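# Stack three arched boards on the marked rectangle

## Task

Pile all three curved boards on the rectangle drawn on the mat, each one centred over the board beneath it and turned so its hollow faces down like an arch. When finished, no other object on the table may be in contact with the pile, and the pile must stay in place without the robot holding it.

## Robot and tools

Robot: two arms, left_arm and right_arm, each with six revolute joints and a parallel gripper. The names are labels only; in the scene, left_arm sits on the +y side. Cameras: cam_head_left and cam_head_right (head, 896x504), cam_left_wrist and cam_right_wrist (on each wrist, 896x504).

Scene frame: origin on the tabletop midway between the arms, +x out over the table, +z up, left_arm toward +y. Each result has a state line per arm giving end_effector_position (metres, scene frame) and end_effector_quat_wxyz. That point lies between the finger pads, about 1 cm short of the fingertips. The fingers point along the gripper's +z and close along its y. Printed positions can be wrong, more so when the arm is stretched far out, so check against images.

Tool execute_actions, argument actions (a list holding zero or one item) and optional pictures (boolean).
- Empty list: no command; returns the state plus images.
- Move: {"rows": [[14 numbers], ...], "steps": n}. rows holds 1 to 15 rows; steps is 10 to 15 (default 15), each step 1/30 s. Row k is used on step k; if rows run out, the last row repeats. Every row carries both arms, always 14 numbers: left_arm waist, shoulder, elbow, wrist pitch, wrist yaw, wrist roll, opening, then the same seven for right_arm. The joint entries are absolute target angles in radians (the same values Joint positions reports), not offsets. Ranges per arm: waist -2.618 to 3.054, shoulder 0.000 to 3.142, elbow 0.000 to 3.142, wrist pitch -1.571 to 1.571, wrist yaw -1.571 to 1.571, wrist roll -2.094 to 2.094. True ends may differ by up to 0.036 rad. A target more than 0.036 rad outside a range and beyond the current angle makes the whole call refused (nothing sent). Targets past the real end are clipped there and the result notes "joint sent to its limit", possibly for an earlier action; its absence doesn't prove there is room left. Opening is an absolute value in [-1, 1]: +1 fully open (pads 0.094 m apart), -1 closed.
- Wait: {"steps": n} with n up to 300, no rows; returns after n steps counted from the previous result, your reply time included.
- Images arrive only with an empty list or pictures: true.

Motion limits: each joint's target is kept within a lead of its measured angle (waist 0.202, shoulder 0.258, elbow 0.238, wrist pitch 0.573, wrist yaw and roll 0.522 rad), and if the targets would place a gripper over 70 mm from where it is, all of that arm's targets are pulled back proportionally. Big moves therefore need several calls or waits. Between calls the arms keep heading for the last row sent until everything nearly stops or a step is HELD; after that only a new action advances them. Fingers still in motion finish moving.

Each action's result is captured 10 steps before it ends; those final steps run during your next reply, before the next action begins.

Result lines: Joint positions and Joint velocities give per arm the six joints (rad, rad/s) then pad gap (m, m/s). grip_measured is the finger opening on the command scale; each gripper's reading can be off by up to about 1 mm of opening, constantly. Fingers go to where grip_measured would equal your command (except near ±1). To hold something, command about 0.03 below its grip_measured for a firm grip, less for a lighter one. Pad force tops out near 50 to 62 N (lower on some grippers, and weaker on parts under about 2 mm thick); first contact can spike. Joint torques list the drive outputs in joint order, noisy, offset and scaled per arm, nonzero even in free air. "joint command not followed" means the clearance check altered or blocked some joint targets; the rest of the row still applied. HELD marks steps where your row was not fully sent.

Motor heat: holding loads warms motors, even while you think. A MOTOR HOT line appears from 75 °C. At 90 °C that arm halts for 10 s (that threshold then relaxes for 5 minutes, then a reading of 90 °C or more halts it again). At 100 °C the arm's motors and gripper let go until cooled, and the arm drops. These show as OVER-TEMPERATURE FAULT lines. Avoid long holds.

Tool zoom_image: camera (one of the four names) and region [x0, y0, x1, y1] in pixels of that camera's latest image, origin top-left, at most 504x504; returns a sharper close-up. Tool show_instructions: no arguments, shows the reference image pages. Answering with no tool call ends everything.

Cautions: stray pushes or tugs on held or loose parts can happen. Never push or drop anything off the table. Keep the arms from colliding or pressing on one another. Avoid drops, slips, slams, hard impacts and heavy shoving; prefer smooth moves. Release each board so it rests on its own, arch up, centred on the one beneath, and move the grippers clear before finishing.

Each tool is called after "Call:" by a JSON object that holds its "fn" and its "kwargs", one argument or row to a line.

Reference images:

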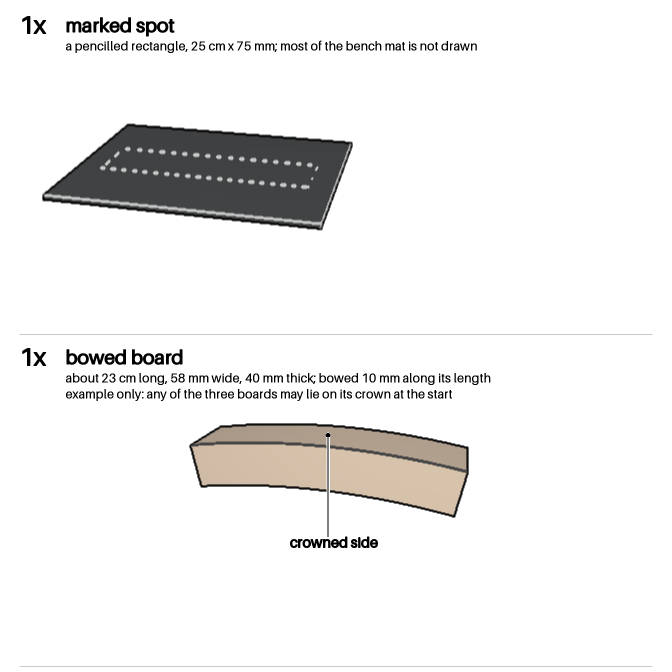

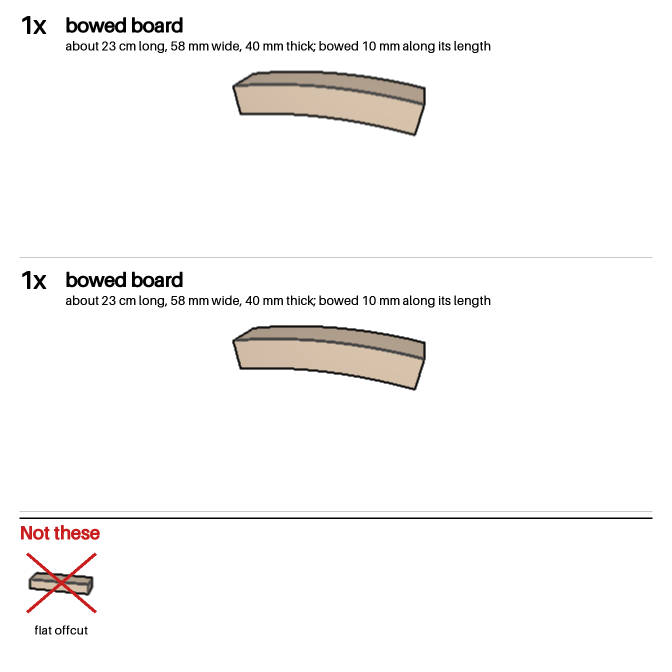

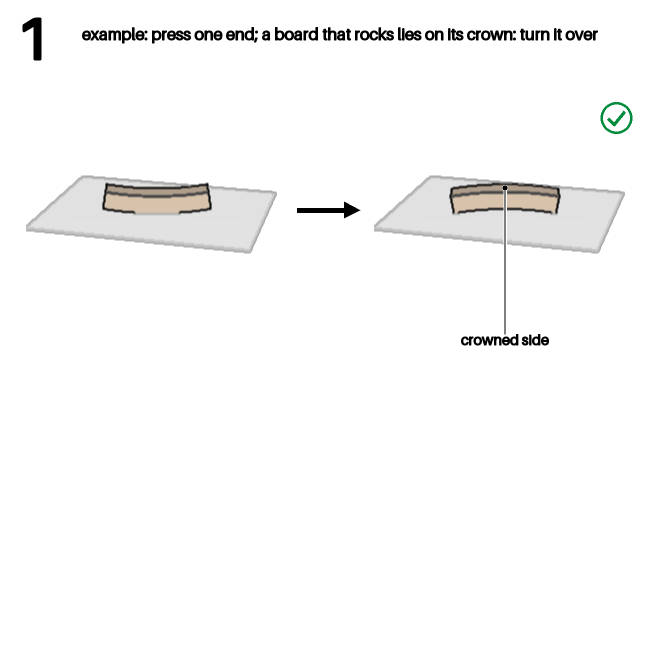

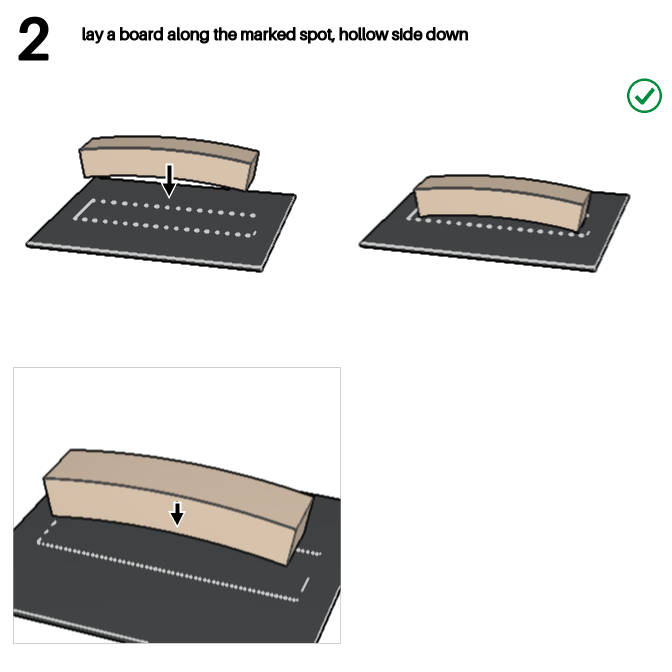

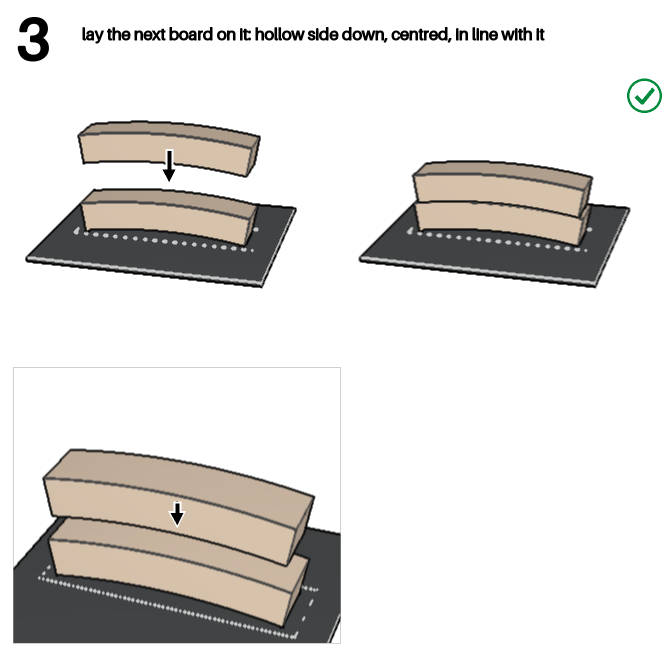

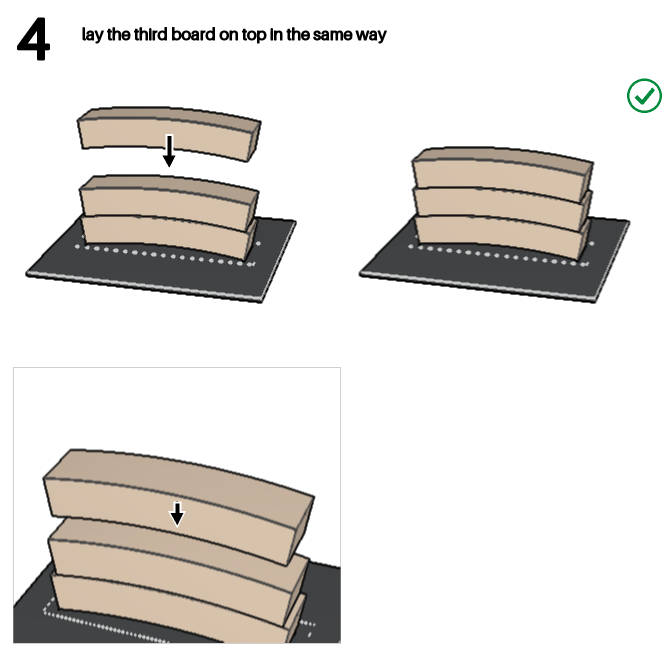

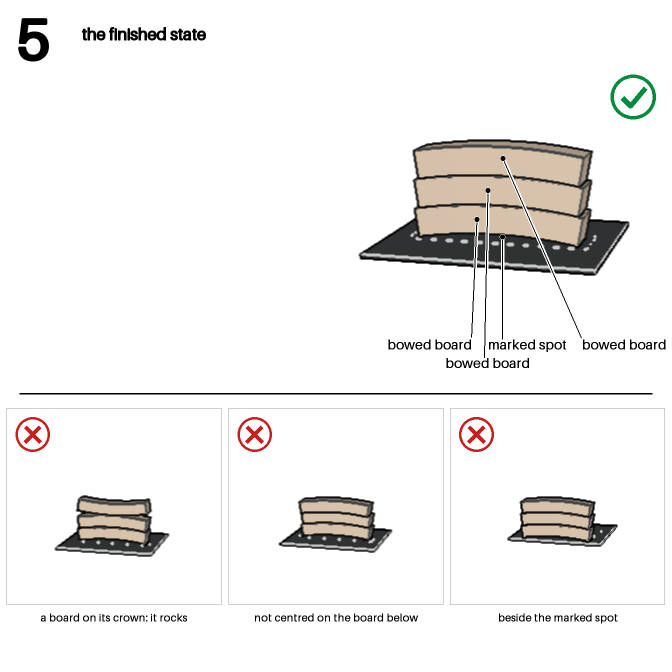

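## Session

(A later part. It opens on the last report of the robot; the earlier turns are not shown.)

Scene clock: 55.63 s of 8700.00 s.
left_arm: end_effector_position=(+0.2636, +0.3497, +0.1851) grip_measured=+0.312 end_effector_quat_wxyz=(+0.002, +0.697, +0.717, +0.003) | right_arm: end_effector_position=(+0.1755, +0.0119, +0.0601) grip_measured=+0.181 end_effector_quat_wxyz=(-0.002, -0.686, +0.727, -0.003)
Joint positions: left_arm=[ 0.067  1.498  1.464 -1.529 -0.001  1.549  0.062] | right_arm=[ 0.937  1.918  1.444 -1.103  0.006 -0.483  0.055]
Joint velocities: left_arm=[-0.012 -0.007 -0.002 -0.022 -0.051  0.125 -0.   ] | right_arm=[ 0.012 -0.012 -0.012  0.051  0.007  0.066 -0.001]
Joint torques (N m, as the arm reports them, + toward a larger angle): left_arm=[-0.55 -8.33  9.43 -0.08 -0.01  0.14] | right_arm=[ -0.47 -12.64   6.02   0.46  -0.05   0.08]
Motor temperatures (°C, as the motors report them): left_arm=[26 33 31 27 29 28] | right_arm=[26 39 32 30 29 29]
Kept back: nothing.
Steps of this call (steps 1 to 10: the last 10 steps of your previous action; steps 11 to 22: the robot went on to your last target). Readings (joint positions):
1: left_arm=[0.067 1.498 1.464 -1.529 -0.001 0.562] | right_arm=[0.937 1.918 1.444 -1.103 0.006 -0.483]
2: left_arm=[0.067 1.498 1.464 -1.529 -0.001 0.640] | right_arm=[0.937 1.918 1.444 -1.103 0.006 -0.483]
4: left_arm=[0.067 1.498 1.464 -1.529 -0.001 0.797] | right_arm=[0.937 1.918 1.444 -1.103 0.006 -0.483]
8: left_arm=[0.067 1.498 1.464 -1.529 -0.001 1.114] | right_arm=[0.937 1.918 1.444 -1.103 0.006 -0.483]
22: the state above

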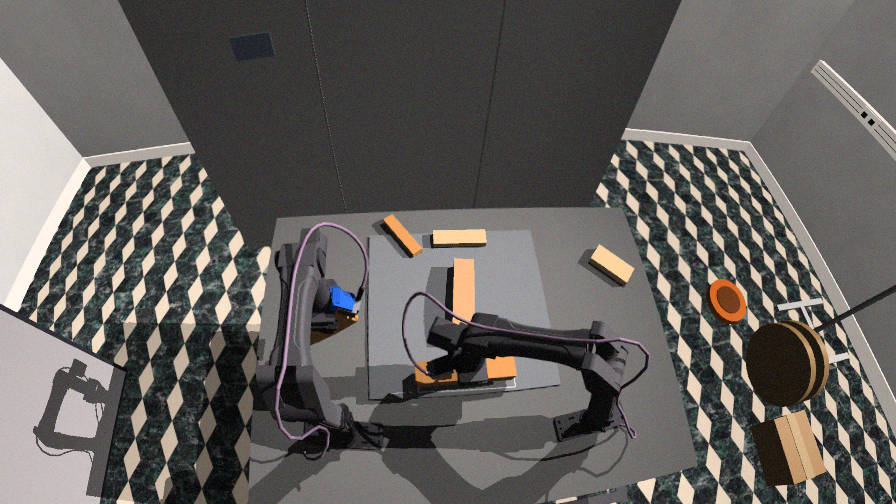

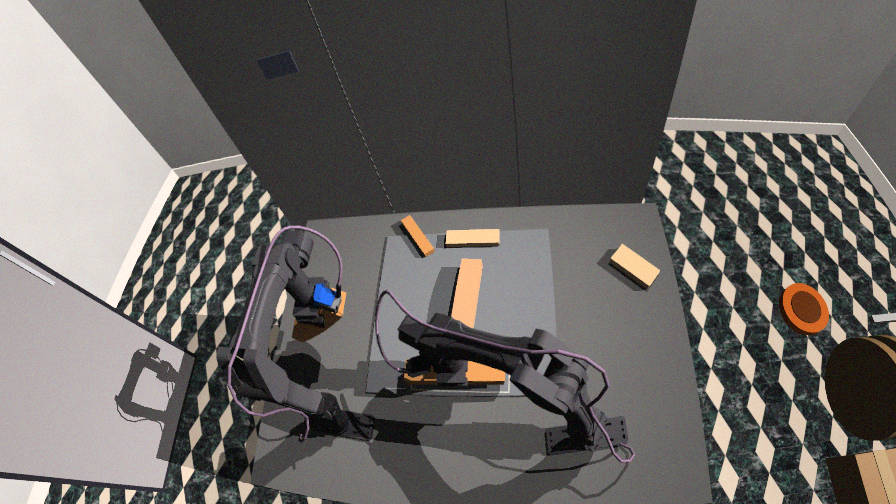

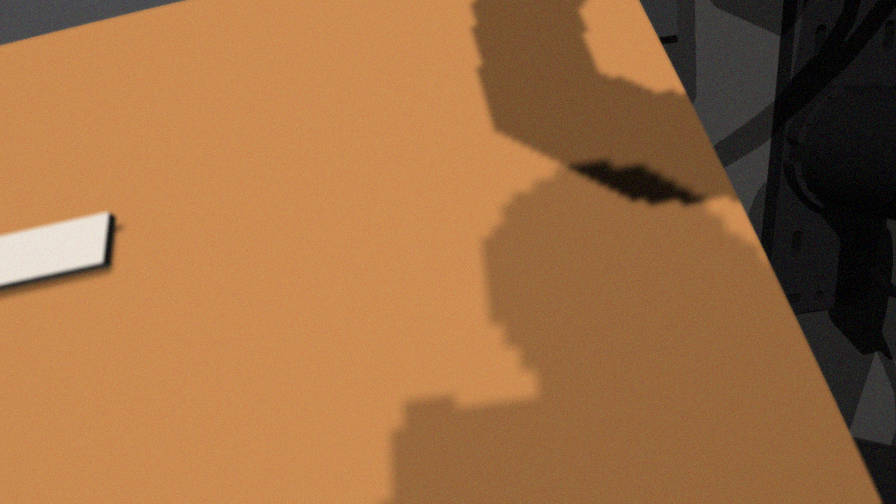

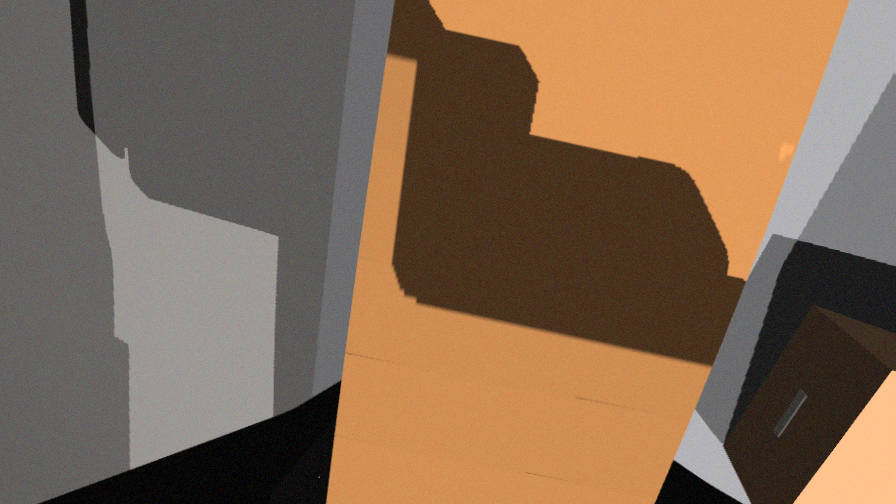

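Call:
{"fn": "execute_actions", "kwargs": {
  "actions": [
    {"rows": [[0.06, 1.465, 1.49, -1.53, 0, 1.58, 0.2, 0.925, 1.905, 1.435, -1.08, 0, -0.475, 0.1], [0.06, 1.455, 1.475, -1.50, 0, 1.58, 0.2, 0.92, 1.905, 1.428, -1.072, 0, -0.475, 0.1], [0.06, 1.44, 1.455, -1.46, 0, 1.58, 0.2, 0.92, 1.905, 1.42, -1.064, 0, -0.475, 0.1], [0.06, 1.425, 1.435, -1.41, 0, 1.58, 0.2, 0.92, 1.905, 1.412, -1.056, 0, -0.475, 0.1], [0.06, 1.41, 1.41, -1.35, 0, 1.58, 0.2, 0.92, 1.905, 1.404, -1.048, 0, -0.475, 0.1], [0.06, 1.393, 1.385, -1.285, 0, 1.58, 0.2, 0.92, 1.905, 1.396, -1.04, 0, -0.475, 0.1], [0.06, 1.376, 1.36, -1.22, 0, 1.58, 0.2, 0.92, 1.905, 1.388, -1.032, 0, -0.475, 0.1], [0.06, 1.359, 1.335, -1.155, 0, 1.58, 0.2, 0.92, 1.905, 1.381, -1.024, 0, -0.475, 0.1], [0.06, 1.342, 1.31, -1.09, 0, 1.58, 0.2, 0.92, 1.905, 1.375, -1.016, 0, -0.475, 0.1], [0.06, 1.325, 1.285, -1.025, 0, 1.58, 0.2, 0.92, 1.905, 1.37, -1.01, 0, -0.475, 0.1], [0.06, 1.308, 1.26, -0.96, 0, 1.58, 0.2, 0.92, 1.905, 1.366, -1.005, 0, -0.475, 0.1], [0.06, 1.291, 1.235, -0.895, 0, 1.58, 0.2, 0.92, 1.905, 1.364, -1.005, 0, -0.475, 0.1], [0.06, 1.274, 1.21, -0.83, 0, 1.58, 0.2, 0.92, 1.905, 1.364, -1.005, 0, -0.475, 0.1], [0.06, 1.257, 1.185, -0.765, 0, 1.58, 0.2, 0.92, 1.905, 1.364, -1.005, 0, -0.475, 0.1], [0.06, 1.24, 1.16, -0.70, 0, 1.58, 0.2, 0.92, 1.905, 1.364, -1.005, 0, -0.475, 0.1]], "steps": 15}
  ]
}}

Call:
{"fn": "execute_actions", "kwargs": {
  "actions": [
    {"rows": [[0.06, 1.223, 1.135, -0.635, 0, 1.58, 0.2, 0.92, 1.905, 1.364, -1.005, 0, -0.475, 0.1], [0.06, 1.206, 1.11, -0.57, 0, 1.58, 0.2, 0.92, 1.905, 1.364, -1.005, 0, -0.475, 0.1], [0.06, 1.189, 1.085, -0.505, 0, 1.58, 0.2, 0.92, 1.905, 1.364, -1.005, 0, -0.475, 0.1], [0.06, 1.172, 1.06, -0.44, 0, 1.58, 0.2, 0.92, 1.905, 1.364, -1.005, 0, -0.475, 0.1], [0.06, 1.155, 1.035, -0.375, 0, 1.58, 0.2, 0.92, 1.905, 1.364, -1.005, 0, -0.475, 0.1], [0.06, 1.138, 1.01, -0.31, 0, 1.58, 0.2, 0.92, 1.905, 1.364, -1.005, 0, -0.475, 0.1], [0.06, 1.121, 0.985, -0.245, 0, 1.58, 0.2, 0.92, 1.905, 1.364, -1.005, 0, -0.475, 0.1], [0.06, 1.104, 0.96, -0.18, 0, 1.58, 0.2, 0.92, 1.905, 1.364, -1.005, 0, -0.475, 0.1], [0.06, 1.087, 0.935, -0.115, 0, 1.58, 0.2, 0.92, 1.905, 1.364, -1.005, 0, -0.475, 0.1], [0.06, 1.07, 0.91, -0.05, 0, 1.58, 0.2, 0.92, 1.905, 1.364, -1.005, 0, -0.475, 0.1], [0.06, 1.053, 0.89, 0.015, 0, 1.58, 0.2, 0.92, 1.905, 1.364, -1.005, 0, -0.475, 0.1], [0.06, 1.036, 0.87, 0.08, 0, 1.58, 0.2, 0.92, 1.905, 1.364, -1.005, 0, -0.475, 0.1], [0.06, 1.02, 0.855, 0.135, 0, 1.58, 0.2, 0.92, 1.905, 1.364, -1.005, 0, -0.475, 0.1], [0.06, 1.008, 0.84, 0.18, 0, 1.58, 0.2, 0.92, 1.905, 1.364, -1.005, 0, -0.475, 0.1], [0.06, 1.0, 0.83, 0.22, 0, 1.58, 0.2, 0.92, 1.905, 1.364, -1.005, 0, -0.475, 0.1]], "steps": 15}
  ]
}}

Call:
{"fn": "execute_actions", "kwargs": {
  "actions": [
    {"steps": 25}
  ],
  "pictures": true
}}

Scene clock: 58.67 s of 8700.00 s.
left_arm: end_effector_position=(+0.2702, +0.3498, +0.1850) grip_measured=+0.312 end_effector_quat_wxyz=(+0.021, +0.704, +0.710, +0.022) | right_arm: end_effector_position=(+0.1771, +0.0119, +0.0570) grip_measured=+0.181 end_effector_quat_wxyz=(+0.001, -0.685, +0.728, -0.003)
Joint positions: left_arm=[ 0.067  1.473  1.439 -1.477 -0.001  1.569  0.062] | right_arm=[ 0.933  1.918  1.431 -1.084  0.006 -0.483  0.055]
Joint velocities: left_arm=[-0.007 -0.432 -0.481  0.842 -0.066 -0.022 -0.   ] | right_arm=[-0.042 -0.002 -0.232  0.168  0.007  0.007  0.001]
Joint torques (N m, as the arm reports them, + toward a larger angle): left_arm=[-0.66 -8.92  6.92  0.22 -0.02  0.12] | right_arm=[ -0.72 -12.66   5.11   0.29  -0.07   0.08]
Motor temperatures (°C, as the motors report them): left_arm=[26 33 31 27 29 28] | right_arm=[26 39 32 30 29 29]
Steps of this call (steps 1 to 30: the robot went on to your last target; steps 31 to 86: nothing new was sent; steps 87 to 91: the first 5 steps of this action). Readings (joint positions):
87: left_arm=[0.067 1.498 1.464 -1.529 -0.001 1.569] | right_arm=[0.937 1.918 1.444 -1.102 0.006 -0.483]
88: left_arm=[0.067 1.497 1.464 -1.528 -0.001 1.569] | right_arm=[0.937 1.918 1.444 -1.101 0.006 -0.483]
90: left_arm=[0.067 1.486 1.454 -1.503 -0.001 1.569] | right_arm=[0.935 1.918 1.438 -1.091 0.006 -0.483]
91: the state above

Scene clock: 59.17 s of 8700.00 s.
left_arm: end_effector_position=(+0.3580, +0.3503, +0.1987) grip_measured=+0.312 end_effector_quat_wxyz=(+0.245, +0.661, +0.665, +0.247) | right_arm: end_effector_position=(+0.1753, +0.0068, +0.0421) grip_measured=+0.181 end_effector_quat_wxyz=(-0.001, -0.684, +0.730, -0.003)
Joint positions: left_arm=[ 0.067  1.224  1.064 -0.701 -0.     1.57   0.062] | right_arm=[ 0.93   1.918  1.37  -1.027  0.006 -0.483  0.055]
Joint velocities: left_arm=[ 0.007 -0.496 -0.759  1.795  0.007 -0.022  0.   ] | right_arm=[ 0.007  0.012 -0.012  0.051 -0.007 -0.066 -0.   ]
Joint torques (N m, as the arm reports them, + toward a larger angle): left_arm=[-0.63 -7.97  9.16  2.07  0.03  0.06] | right_arm=[ -0.74 -12.55   5.69   0.44  -0.06   0.08]
Motor temperatures (°C, as the motors report them): left_arm=[26 33 31 27 29 28] | right_arm=[26 39 32 30 29 29]
Steps of this call (steps 1 to 10: the last 10 steps of your previous action; steps 11 to 15: the first 5 steps of this action). Readings (joint positions):
11: left_arm=[0.067 1.290 1.167 -0.939 -0.000 1.570] | right_arm=[0.930 1.918 1.370 -1.036 0.006 -0.483]
12: left_arm=[0.067 1.274 1.141 -0.880 -0.000 1.570] | right_arm=[0.930 1.918 1.370 -1.033 0.006 -0.483]
14: left_arm=[0.067 1.241 1.090 -0.761 -0.000 1.570] | right_arm=[0.930 1.918 1.370 -1.028 0.006 -0.483]
15: the state above

Scene clock: 60.00 s of 8700.00 s.
left_arm: end_effector_position=(+0.3987, +0.3505, +0.3224) grip_measured=+0.311 end_effector_quat_wxyz=(+0.469, +0.526, +0.530, +0.472) | right_arm: end_effector_position=(+0.1758, +0.0076, +0.0421) grip_measured=+0.181 end_effector_quat_wxyz=(+0.001, -0.684, +0.730, -0.003)
Joint positions: left_arm=[ 0.067  1.035  0.816  0.105 -0.     1.57   0.062] | right_arm=[ 0.93   1.918  1.37  -1.023  0.006 -0.483  0.055]
Joint velocities: left_arm=[ 0.002 -0.002  0.012 -0.037  0.022  0.022 -0.001] | right_arm=[-0.002  0.002 -0.007 -0.007  0.022  0.066  0.   ]
Joint torques (N m, as the arm reports them, + toward a larger angle): left_arm=[-0.59 -6.46  9.42  3.28 -0.01  0.11] | right_arm=[ -0.76 -12.51   5.72   0.48  -0.06   0.06]
Motor temperatures (°C, as the motors report them): left_arm=[26 33 31 27 29 28] | right_arm=[26 39 32 30 29 29]
Kept back: nothing.
Steps of this call (steps 1 to 10: the last 10 steps of your previous action; steps 11 to 25: the robot went on to your last target). Readings (joint positions):
1: left_arm=[0.067 1.207 1.039 -0.640 -0.000 1.570] | right_arm=[0.930 1.918 1.370 -1.026 0.006 -0.483]
2: left_arm=[0.067 1.191 1.014 -0.580 -0.000 1.570] | right_arm=[0.930 1.918 1.370 -1.025 0.006 -0.483]
4: left_arm=[0.067 1.157 0.963 -0.459 -0.000 1.570] | right_arm=[0.930 1.918 1.370 -1.024 0.006 -0.483]
8: left_arm=[0.067 1.091 0.869 -0.225 -0.000 1.570] | right_arm=[0.930 1.918 1.370 -1.023 0.006 -0.483]
25: the state above

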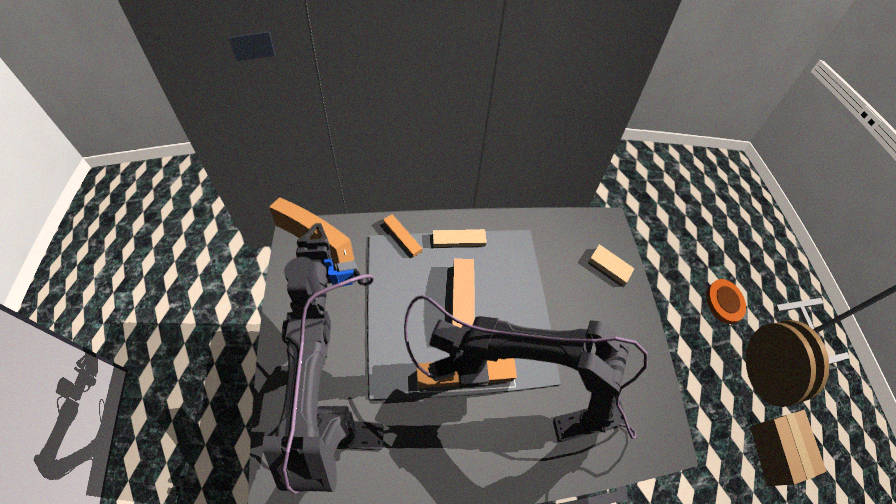

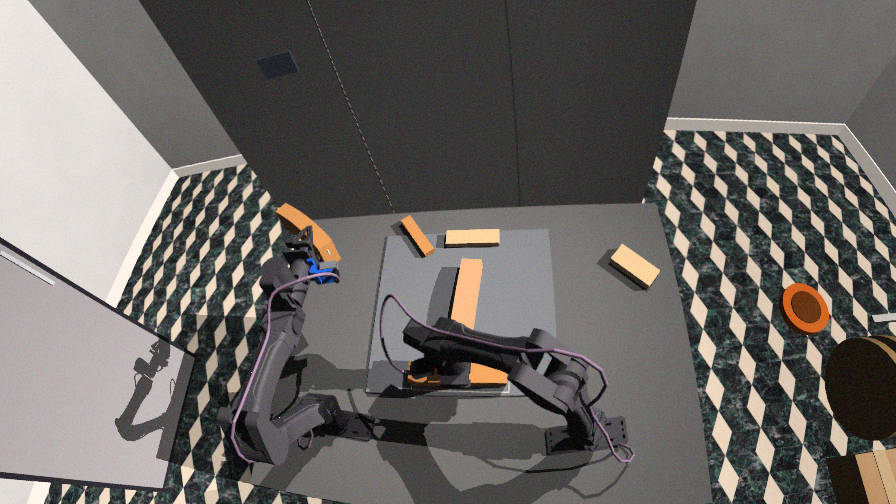

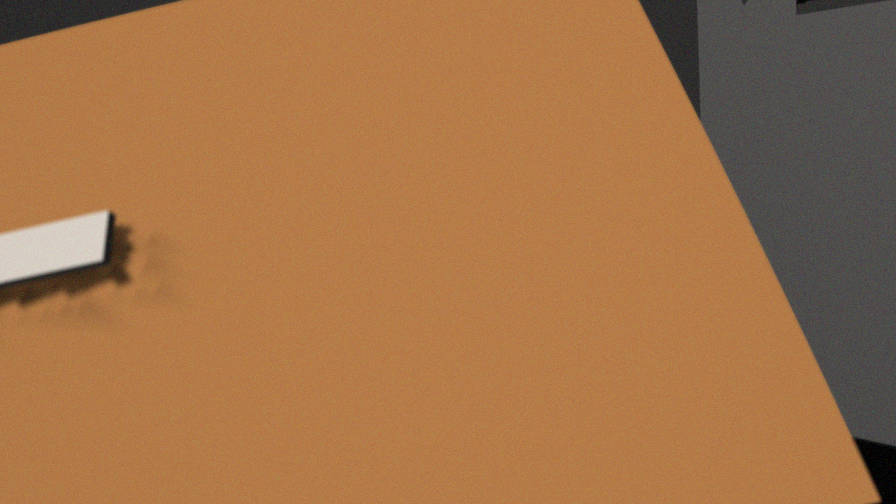

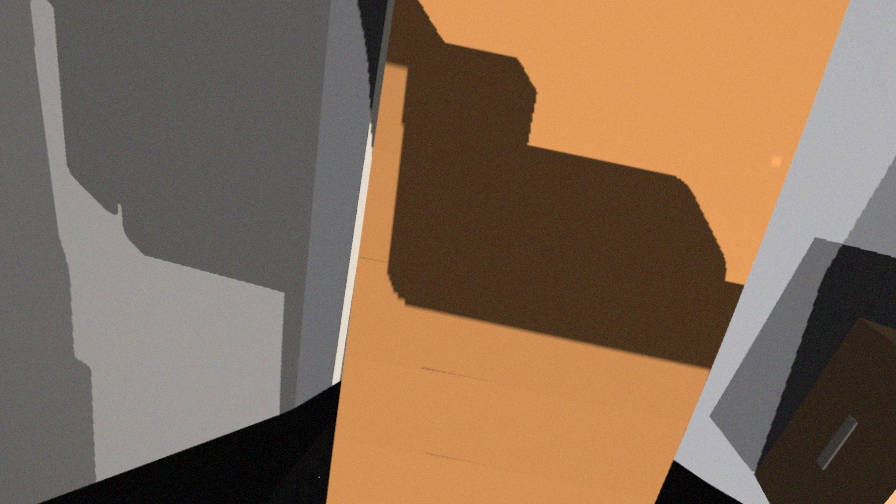

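Call:
{"fn": "zoom_image", "kwargs": {
  "camera": "cam_head_left",
  "region": [400, 340, 540, 410]
}}

Call:
{"fn": "zoom_image", "kwargs": {
  "camera": "cam_head_right",
  "region": [390, 340, 530, 410]
}}

Region (400, 340, 540, 410) of cam_head_left's 896x504 image, scaled by 3.600, with more detail than that image has.

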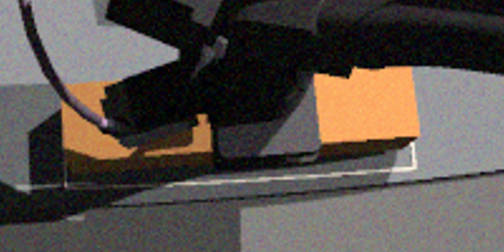

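Region (390, 340, 530, 410) of cam_head_right's 896x504 image, scaled by 3.600, with more detail than that image has.

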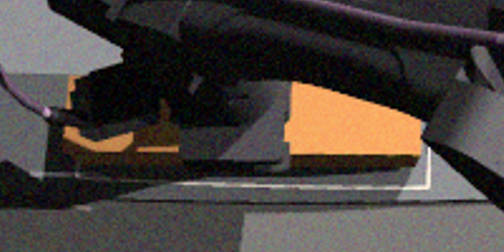

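Call:
{"fn": "execute_actions", "kwargs": {
  "actions": [
    {"rows": [[0.06, 1.0, 0.83, 0.23, 0.02, 1.58, 0.2, 0.92, 1.905, 1.36, -1.002, 0, -0.475, 0.1], [0.06, 1.0, 0.83, 0.24, 0.05, 1.58, 0.2, 0.92, 1.905, 1.356, -0.999, 0, -0.475, 0.1], [0.06, 1.0, 0.83, 0.25, 0.09, 1.58, 0.2, 0.92, 1.905, 1.352, -0.996, 0, -0.475, 0.1], [0.06, 1.0, 0.83, 0.26, 0.135, 1.58, 0.2, 0.92, 1.905, 1.348, -0.993, 0, -0.475, 0.1], [0.06, 1.0, 0.83, 0.27, 0.18, 1.58, 0.2, 0.92, 1.905, 1.344, -0.99, 0, -0.475, 0.1], [0.06, 1.0, 0.83, 0.28, 0.23, 1.58, 0.2, 0.92, 1.905, 1.34, -0.987, 0, -0.475, 0.1], [0.06, 1.0, 0.83, 0.29, 0.28, 1.58, 0.2, 0.92, 1.905, 1.337, -0.984, 0, -0.475, 0.1], [0.06, 1.0, 0.83, 0.30, 0.33, 1.58, 0.2, 0.92, 1.905, 1.335, -0.982, 0, -0.475, 0.1], [0.06, 1.0, 0.83, 0.30, 0.38, 1.58, 0.2, 0.92, 1.905, 1.335, -0.98, 0, -0.475, 0.1], [0.06, 1.0, 0.83, 0.30, 0.43, 1.58, 0.2, 0.92, 1.905, 1.335, -0.98, 0, -0.475, 0.1], [0.06, 1.0, 0.83, 0.30, 0.475, 1.58, 0.2, 0.92, 1.905, 1.335, -0.98, 0, -0.475, 0.1], [0.06, 1.0, 0.83, 0.30, 0.52, 1.58, 0.2, 0.92, 1.905, 1.335, -0.98, 0, -0.475, 0.1], [0.06, 1.0, 0.83, 0.30, 0.555, 1.58, 0.2, 0.92, 1.905, 1.335, -0.98, 0, -0.475, 0.1], [0.06, 1.0, 0.83, 0.30, 0.58, 1.58, 0.2, 0.92, 1.905, 1.335, -0.98, 0, -0.475, 0.1], [0.06, 1.0, 0.83, 0.30, 0.60, 1.58, 0.2, 0.92, 1.905, 1.335, -0.98, 0, -0.475, 0.1]], "steps": 15}
  ]
}}

Call:
{"fn": "execute_actions", "kwargs": {
  "actions": [
    {"steps": 18}
  ]
}}

Scene clock: 62.37 s of 8700.00 s.
left_arm: end_effector_position=(+0.3990, +0.3403, +0.3268) grip_measured=+0.311 end_effector_quat_wxyz=(+0.489, +0.535, +0.512, +0.462) | right_arm: end_effector_position=(+0.1760, +0.0080, +0.0410) grip_measured=+0.181 end_effector_quat_wxyz=(+0.003, -0.684, +0.730, -0.002)
Joint positions: left_arm=[0.067 1.035 0.816 0.123 0.057 1.57  0.062] | right_arm=[ 0.93   1.918  1.365 -1.015  0.006 -0.483  0.055]
Joint velocities: left_arm=[-0.002 -0.002 -0.002  0.125  0.696 -0.022 -0.   ] | right_arm=[-0.012 -0.007 -0.115  0.168  0.022  0.051  0.001]
Joint torques (N m, as the arm reports them, + toward a larger angle): left_arm=[-0.75 -6.25  9.34  3.32  0.2   0.1 ] | right_arm=[ -0.73 -12.54   5.01   0.37  -0.06   0.08]
Motor temperatures (°C, as the motors report them): left_arm=[26 33 31 29 29 28] | right_arm=[26 39 32 30 29 29]
Steps of this call (steps 1 to 30: the robot went on to your last target; steps 31 to 66: nothing new was sent; steps 67 to 71: the first 5 steps of this action). Readings (joint positions):
67: left_arm=[0.067 1.035 0.816 0.107 0.001 1.570] | right_arm=[0.930 1.918 1.370 -1.023 0.006 -0.483]
68: left_arm=[0.067 1.035 0.816 0.109 0.005 1.570] | right_arm=[0.930 1.918 1.370 -1.023 0.006 -0.483]
70: left_arm=[0.067 1.035 0.816 0.117 0.034 1.570] | right_arm=[0.930 1.918 1.369 -1.019 0.006 -0.483]
71: the state above

Scene clock: 62.97 s of 8700.00 s.
left_arm: end_effector_position=(+0.3728, +0.2542, +0.3449) grip_measured=+0.311 end_effector_quat_wxyz=(+0.615, +0.624, +0.350, +0.333) | right_arm: end_effector_position=(+0.1738, +0.0044, +0.0357) grip_measured=+0.181 end_effector_quat_wxyz=(-0.002, -0.684, +0.730, -0.004)
Joint positions: left_arm=[0.067 1.035 0.816 0.193 0.57  1.57  0.062] | right_arm=[ 0.93   1.918  1.343 -1.002  0.006 -0.482  0.055]
Joint velocities: left_arm=[ 0.002  0.017 -0.007 -0.022  0.154 -0.022 -0.   ] | right_arm=[-0.002 -0.002 -0.007  0.022  0.022 -0.007  0.001]
Joint torques (N m, as the arm reports them, + toward a larger angle): left_arm=[-0.51 -6.15  9.28  3.08  0.12  0.08] | right_arm=[ -0.72 -12.34   5.54   0.5   -0.06   0.07]
Motor temperatures (°C, as the motors report them): left_arm=[26 33 31 29 29 28] | right_arm=[26 39 32 30 29 29]
Kept back: nothing.
Steps of this call (steps 1 to 10: the last 10 steps of your previous action; steps 11 to 18: the robot went on to your last target). Readings (joint positions):
1: left_arm=[0.067 1.035 0.816 0.130 0.085 1.570] | right_arm=[0.930 1.918 1.361 -1.011 0.006 -0.483]
2: left_arm=[0.067 1.035 0.816 0.138 0.119 1.570] | right_arm=[0.930 1.918 1.356 -1.008 0.006 -0.483]
4: left_arm=[0.067 1.035 0.816 0.155 0.195 1.570] | right_arm=[0.930 1.918 1.347 -1.005 0.006 -0.483]
8: left_arm=[0.067 1.035 0.816 0.178 0.367 1.570] | right_arm=[0.930 1.918 1.343 -1.003 0.006 -0.482]
18: the state above

Call:
{"fn": "execute_actions", "kwargs": {
  "actions": []
}}

Call:
{"fn": "zoom_image", "kwargs": {
  "camera": "cam_head_left",
  "region": [400, 340, 540, 410]
}}

Scene clock: 63.30 s of 8700.00 s.
left_arm: end_effector_position=(+0.3711, +0.2516, +0.3455) grip_measured=+0.311 end_effector_quat_wxyz=(+0.618, +0.626, +0.344, +0.328) | right_arm: end_effector_position=(+0.1738, +0.0044, +0.0357) grip_measured=+0.181 end_effector_quat_wxyz=(-0.002, -0.684, +0.730, -0.004)
Joint positions: left_arm=[0.067 1.035 0.816 0.195 0.587 1.57  0.062] | right_arm=[ 0.93   1.918  1.343 -1.002  0.006 -0.482  0.055]
Joint velocities: left_arm=[ 0.012 -0.007  0.002  0.007  0.051 -0.007 -0.   ] | right_arm=[-0.002  0.007 -0.002 -0.051 -0.081 -0.066 -0.001]
Joint torques (N m, as the arm reports them, + toward a larger angle): left_arm=[-0.71 -6.17  9.19  3.07  0.13  0.08] | right_arm=[ -0.73 -12.43   5.53   0.51  -0.04   0.06]
Motor temperatures (°C, as the motors report them): left_arm=[26 33 31 29 29 28] | right_arm=[26 39 32 30 29 29]
Kept back: nothing.
Steps of this call (steps 1 to 10: the robot went on to your last target). Readings (joint positions):
1: left_arm=[0.067 1.035 0.816 0.193 0.574 1.570] | right_arm=[0.930 1.918 1.343 -1.002 0.006 -0.482]
2: left_arm=[0.067 1.035 0.816 0.194 0.577 1.570] | right_arm=[0.930 1.918 1.343 -1.002 0.006 -0.482]
4: left_arm=[0.067 1.035 0.816 0.195 0.582 1.570] | right_arm=[0.930 1.918 1.343 -1.002 0.006 -0.482]
8: left_arm=[0.067 1.035 0.816 0.195 0.586 1.570] | right_arm=[0.930 1.918 1.343 -1.002 0.006 -0.482]
10: the state above

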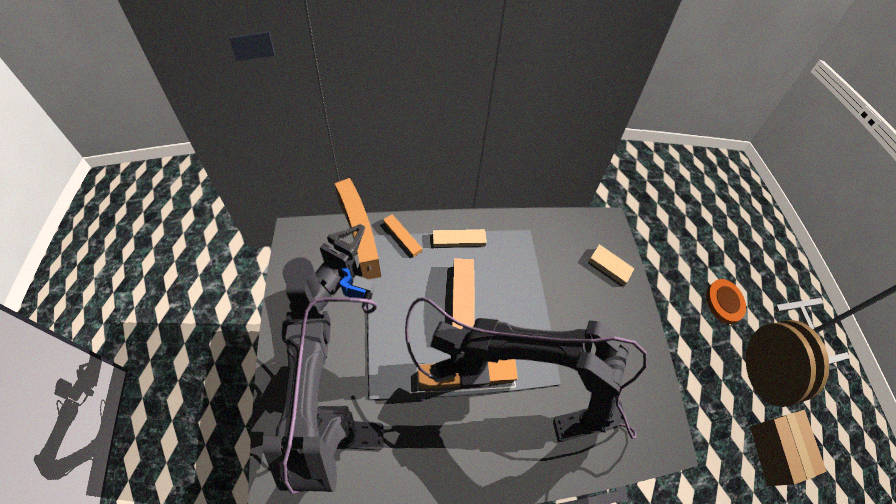

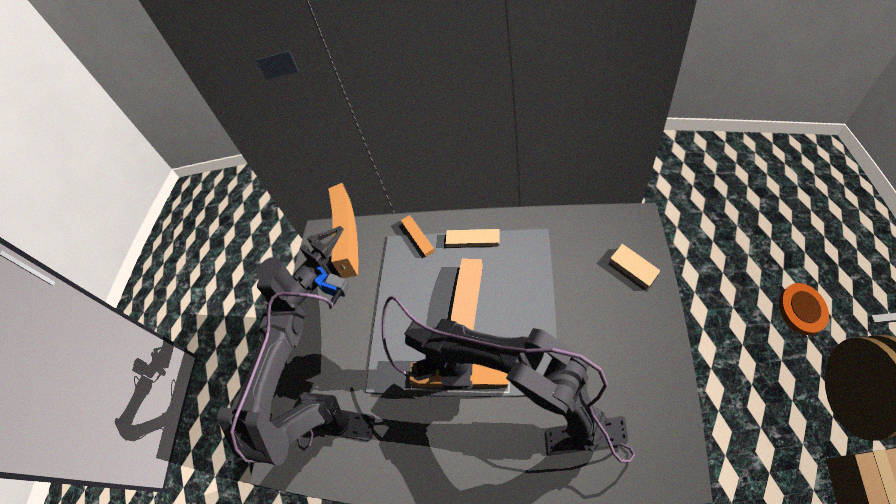

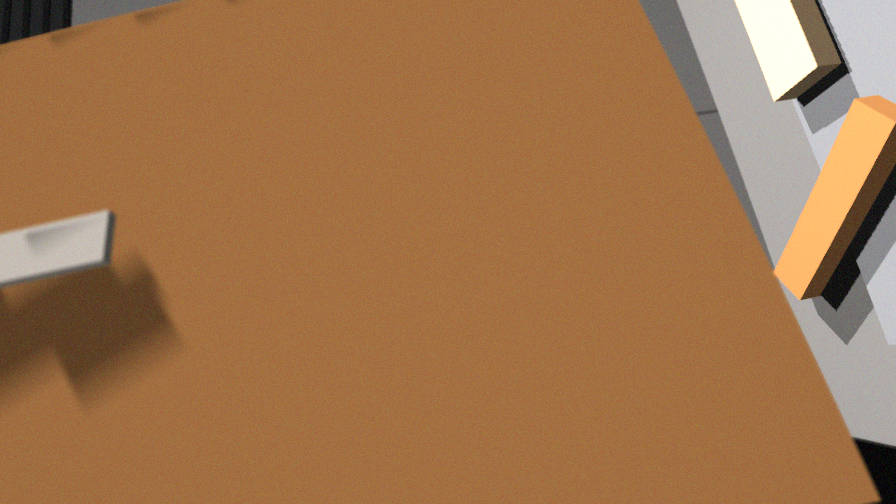

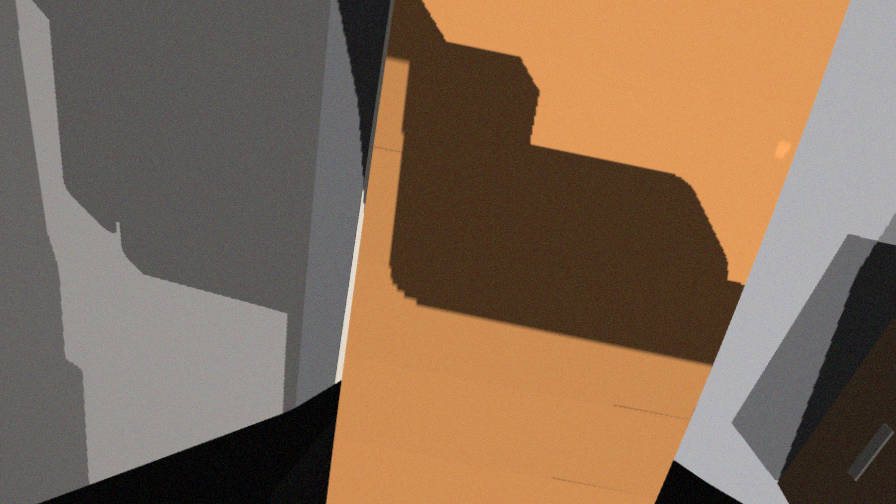

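Region (400, 340, 540, 410) of cam_head_left's 896x504 image, scaled by 3.600, with more detail than that image has.

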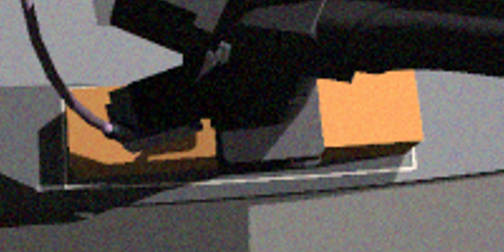

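Call:
{"fn": "execute_actions", "kwargs": {
  "actions": [
    {"rows": [[0.06, 1.0, 0.83, 0.30, 0.60, 1.58, 0.2, 0.92, 1.905, 1.335, -0.972, 0, -0.475, 0.1], [0.06, 1.0, 0.83, 0.30, 0.60, 1.58, 0.2, 0.92, 1.905, 1.335, -0.965, 0, -0.475, 0.1]], "steps": 15}
  ]
}}

Call:
{"fn": "execute_actions", "kwargs": {
  "actions": [
    {"steps": 12}
  ]
}}

Scene clock: 63.97 s of 8700.00 s.
left_arm: end_effector_position=(+0.3709, +0.2513, +0.3456) grip_measured=+0.311 end_effector_quat_wxyz=(+0.619, +0.626, +0.343, +0.328) | right_arm: end_effector_position=(+0.1748, +0.0060, +0.0357) grip_measured=+0.181 end_effector_quat_wxyz=(+0.001, -0.684, +0.730, -0.003)
Joint positions: left_arm=[0.067 1.035 0.816 0.196 0.589 1.57  0.062] | right_arm=[ 0.93   1.918  1.343 -0.995  0.006 -0.482  0.055]
Joint velocities: left_arm=[-0.017 -0.007  0.012 -0.007  0.037  0.037 -0.   ] | right_arm=[-0.007  0.012 -0.007 -0.037 -0.037 -0.022 -0.001]
Joint torques (N m, as the arm reports them, + toward a larger angle): left_arm=[-0.56 -6.18  9.13  3.03  0.09  0.1 ] | right_arm=[ -0.74 -12.47   5.51   0.5   -0.04   0.05]
Motor temperatures (°C, as the motors report them): left_arm=[26 32 31 30 29 28] | right_arm=[26 39 32 30 29 29]
Steps of this call (steps 1 to 15: the robot went on to your last target; steps 16 to 20: the first 5 steps of this action). Readings (joint positions):
16: left_arm=[0.067 1.035 0.816 0.196 0.589 1.570] | right_arm=[0.930 1.918 1.343 -1.002 0.006 -0.482]
17: left_arm=[0.067 1.035 0.816 0.196 0.589 1.570] | right_arm=[0.930 1.918 1.343 -1.001 0.006 -0.482]
19: left_arm=[0.067 1.035 0.816 0.196 0.589 1.570] | right_arm=[0.930 1.918 1.343 -0.997 0.006 -0.482]
20: the state above

Scene clock: 64.37 s of 8700.00 s.
left_arm: end_effector_position=(+0.3709, +0.2513, +0.3456) grip_measured=+0.311 end_effector_quat_wxyz=(+0.619, +0.626, +0.343, +0.328) | right_arm: end_effector_position=(+0.1749, +0.0062, +0.0357) grip_measured=+0.181 end_effector_quat_wxyz=(+0.002, -0.684, +0.730, -0.002)
Joint positions: left_arm=[0.067 1.035 0.816 0.196 0.589 1.57  0.062] | right_arm=[ 0.93   1.918  1.343 -0.994  0.006 -0.482  0.055]
Joint velocities: left_arm=[-0.002  0.002 -0.017  0.007 -0.051 -0.037 -0.   ] | right_arm=[-0.007  0.012 -0.007  0.007  0.051  0.022  0.001]
Joint torques (N m, as the arm reports them, + toward a larger angle): left_arm=[-0.56 -6.26  9.34  3.06  0.1   0.11] | right_arm=[ -0.7  -12.48   5.52   0.59  -0.05   0.06]
Motor temperatures (°C, as the motors report them): left_arm=[26 32 31 30 29 28] | right_arm=[26 39 32 30 29 29]
Kept back: nothing.
Steps of this call (steps 1 to 10: the last 10 steps of your previous action; steps 11 to 12: the robot went on to your last target). Readings (joint positions):
1: left_arm=[0.067 1.035 0.816 0.196 0.589 1.570] | right_arm=[0.930 1.918 1.343 -0.994 0.006 -0.482]
2: left_arm=[0.067 1.035 0.816 0.196 0.589 1.570] | right_arm=[0.930 1.918 1.343 -0.994 0.006 -0.482]
4: left_arm=[0.067 1.035 0.816 0.196 0.589 1.570] | right_arm=[0.930 1.918 1.343 -0.994 0.006 -0.482]
8: left_arm=[0.067 1.035 0.816 0.196 0.589 1.570] | right_arm=[0.930 1.918 1.343 -0.994 0.006 -0.482]
12: the state above


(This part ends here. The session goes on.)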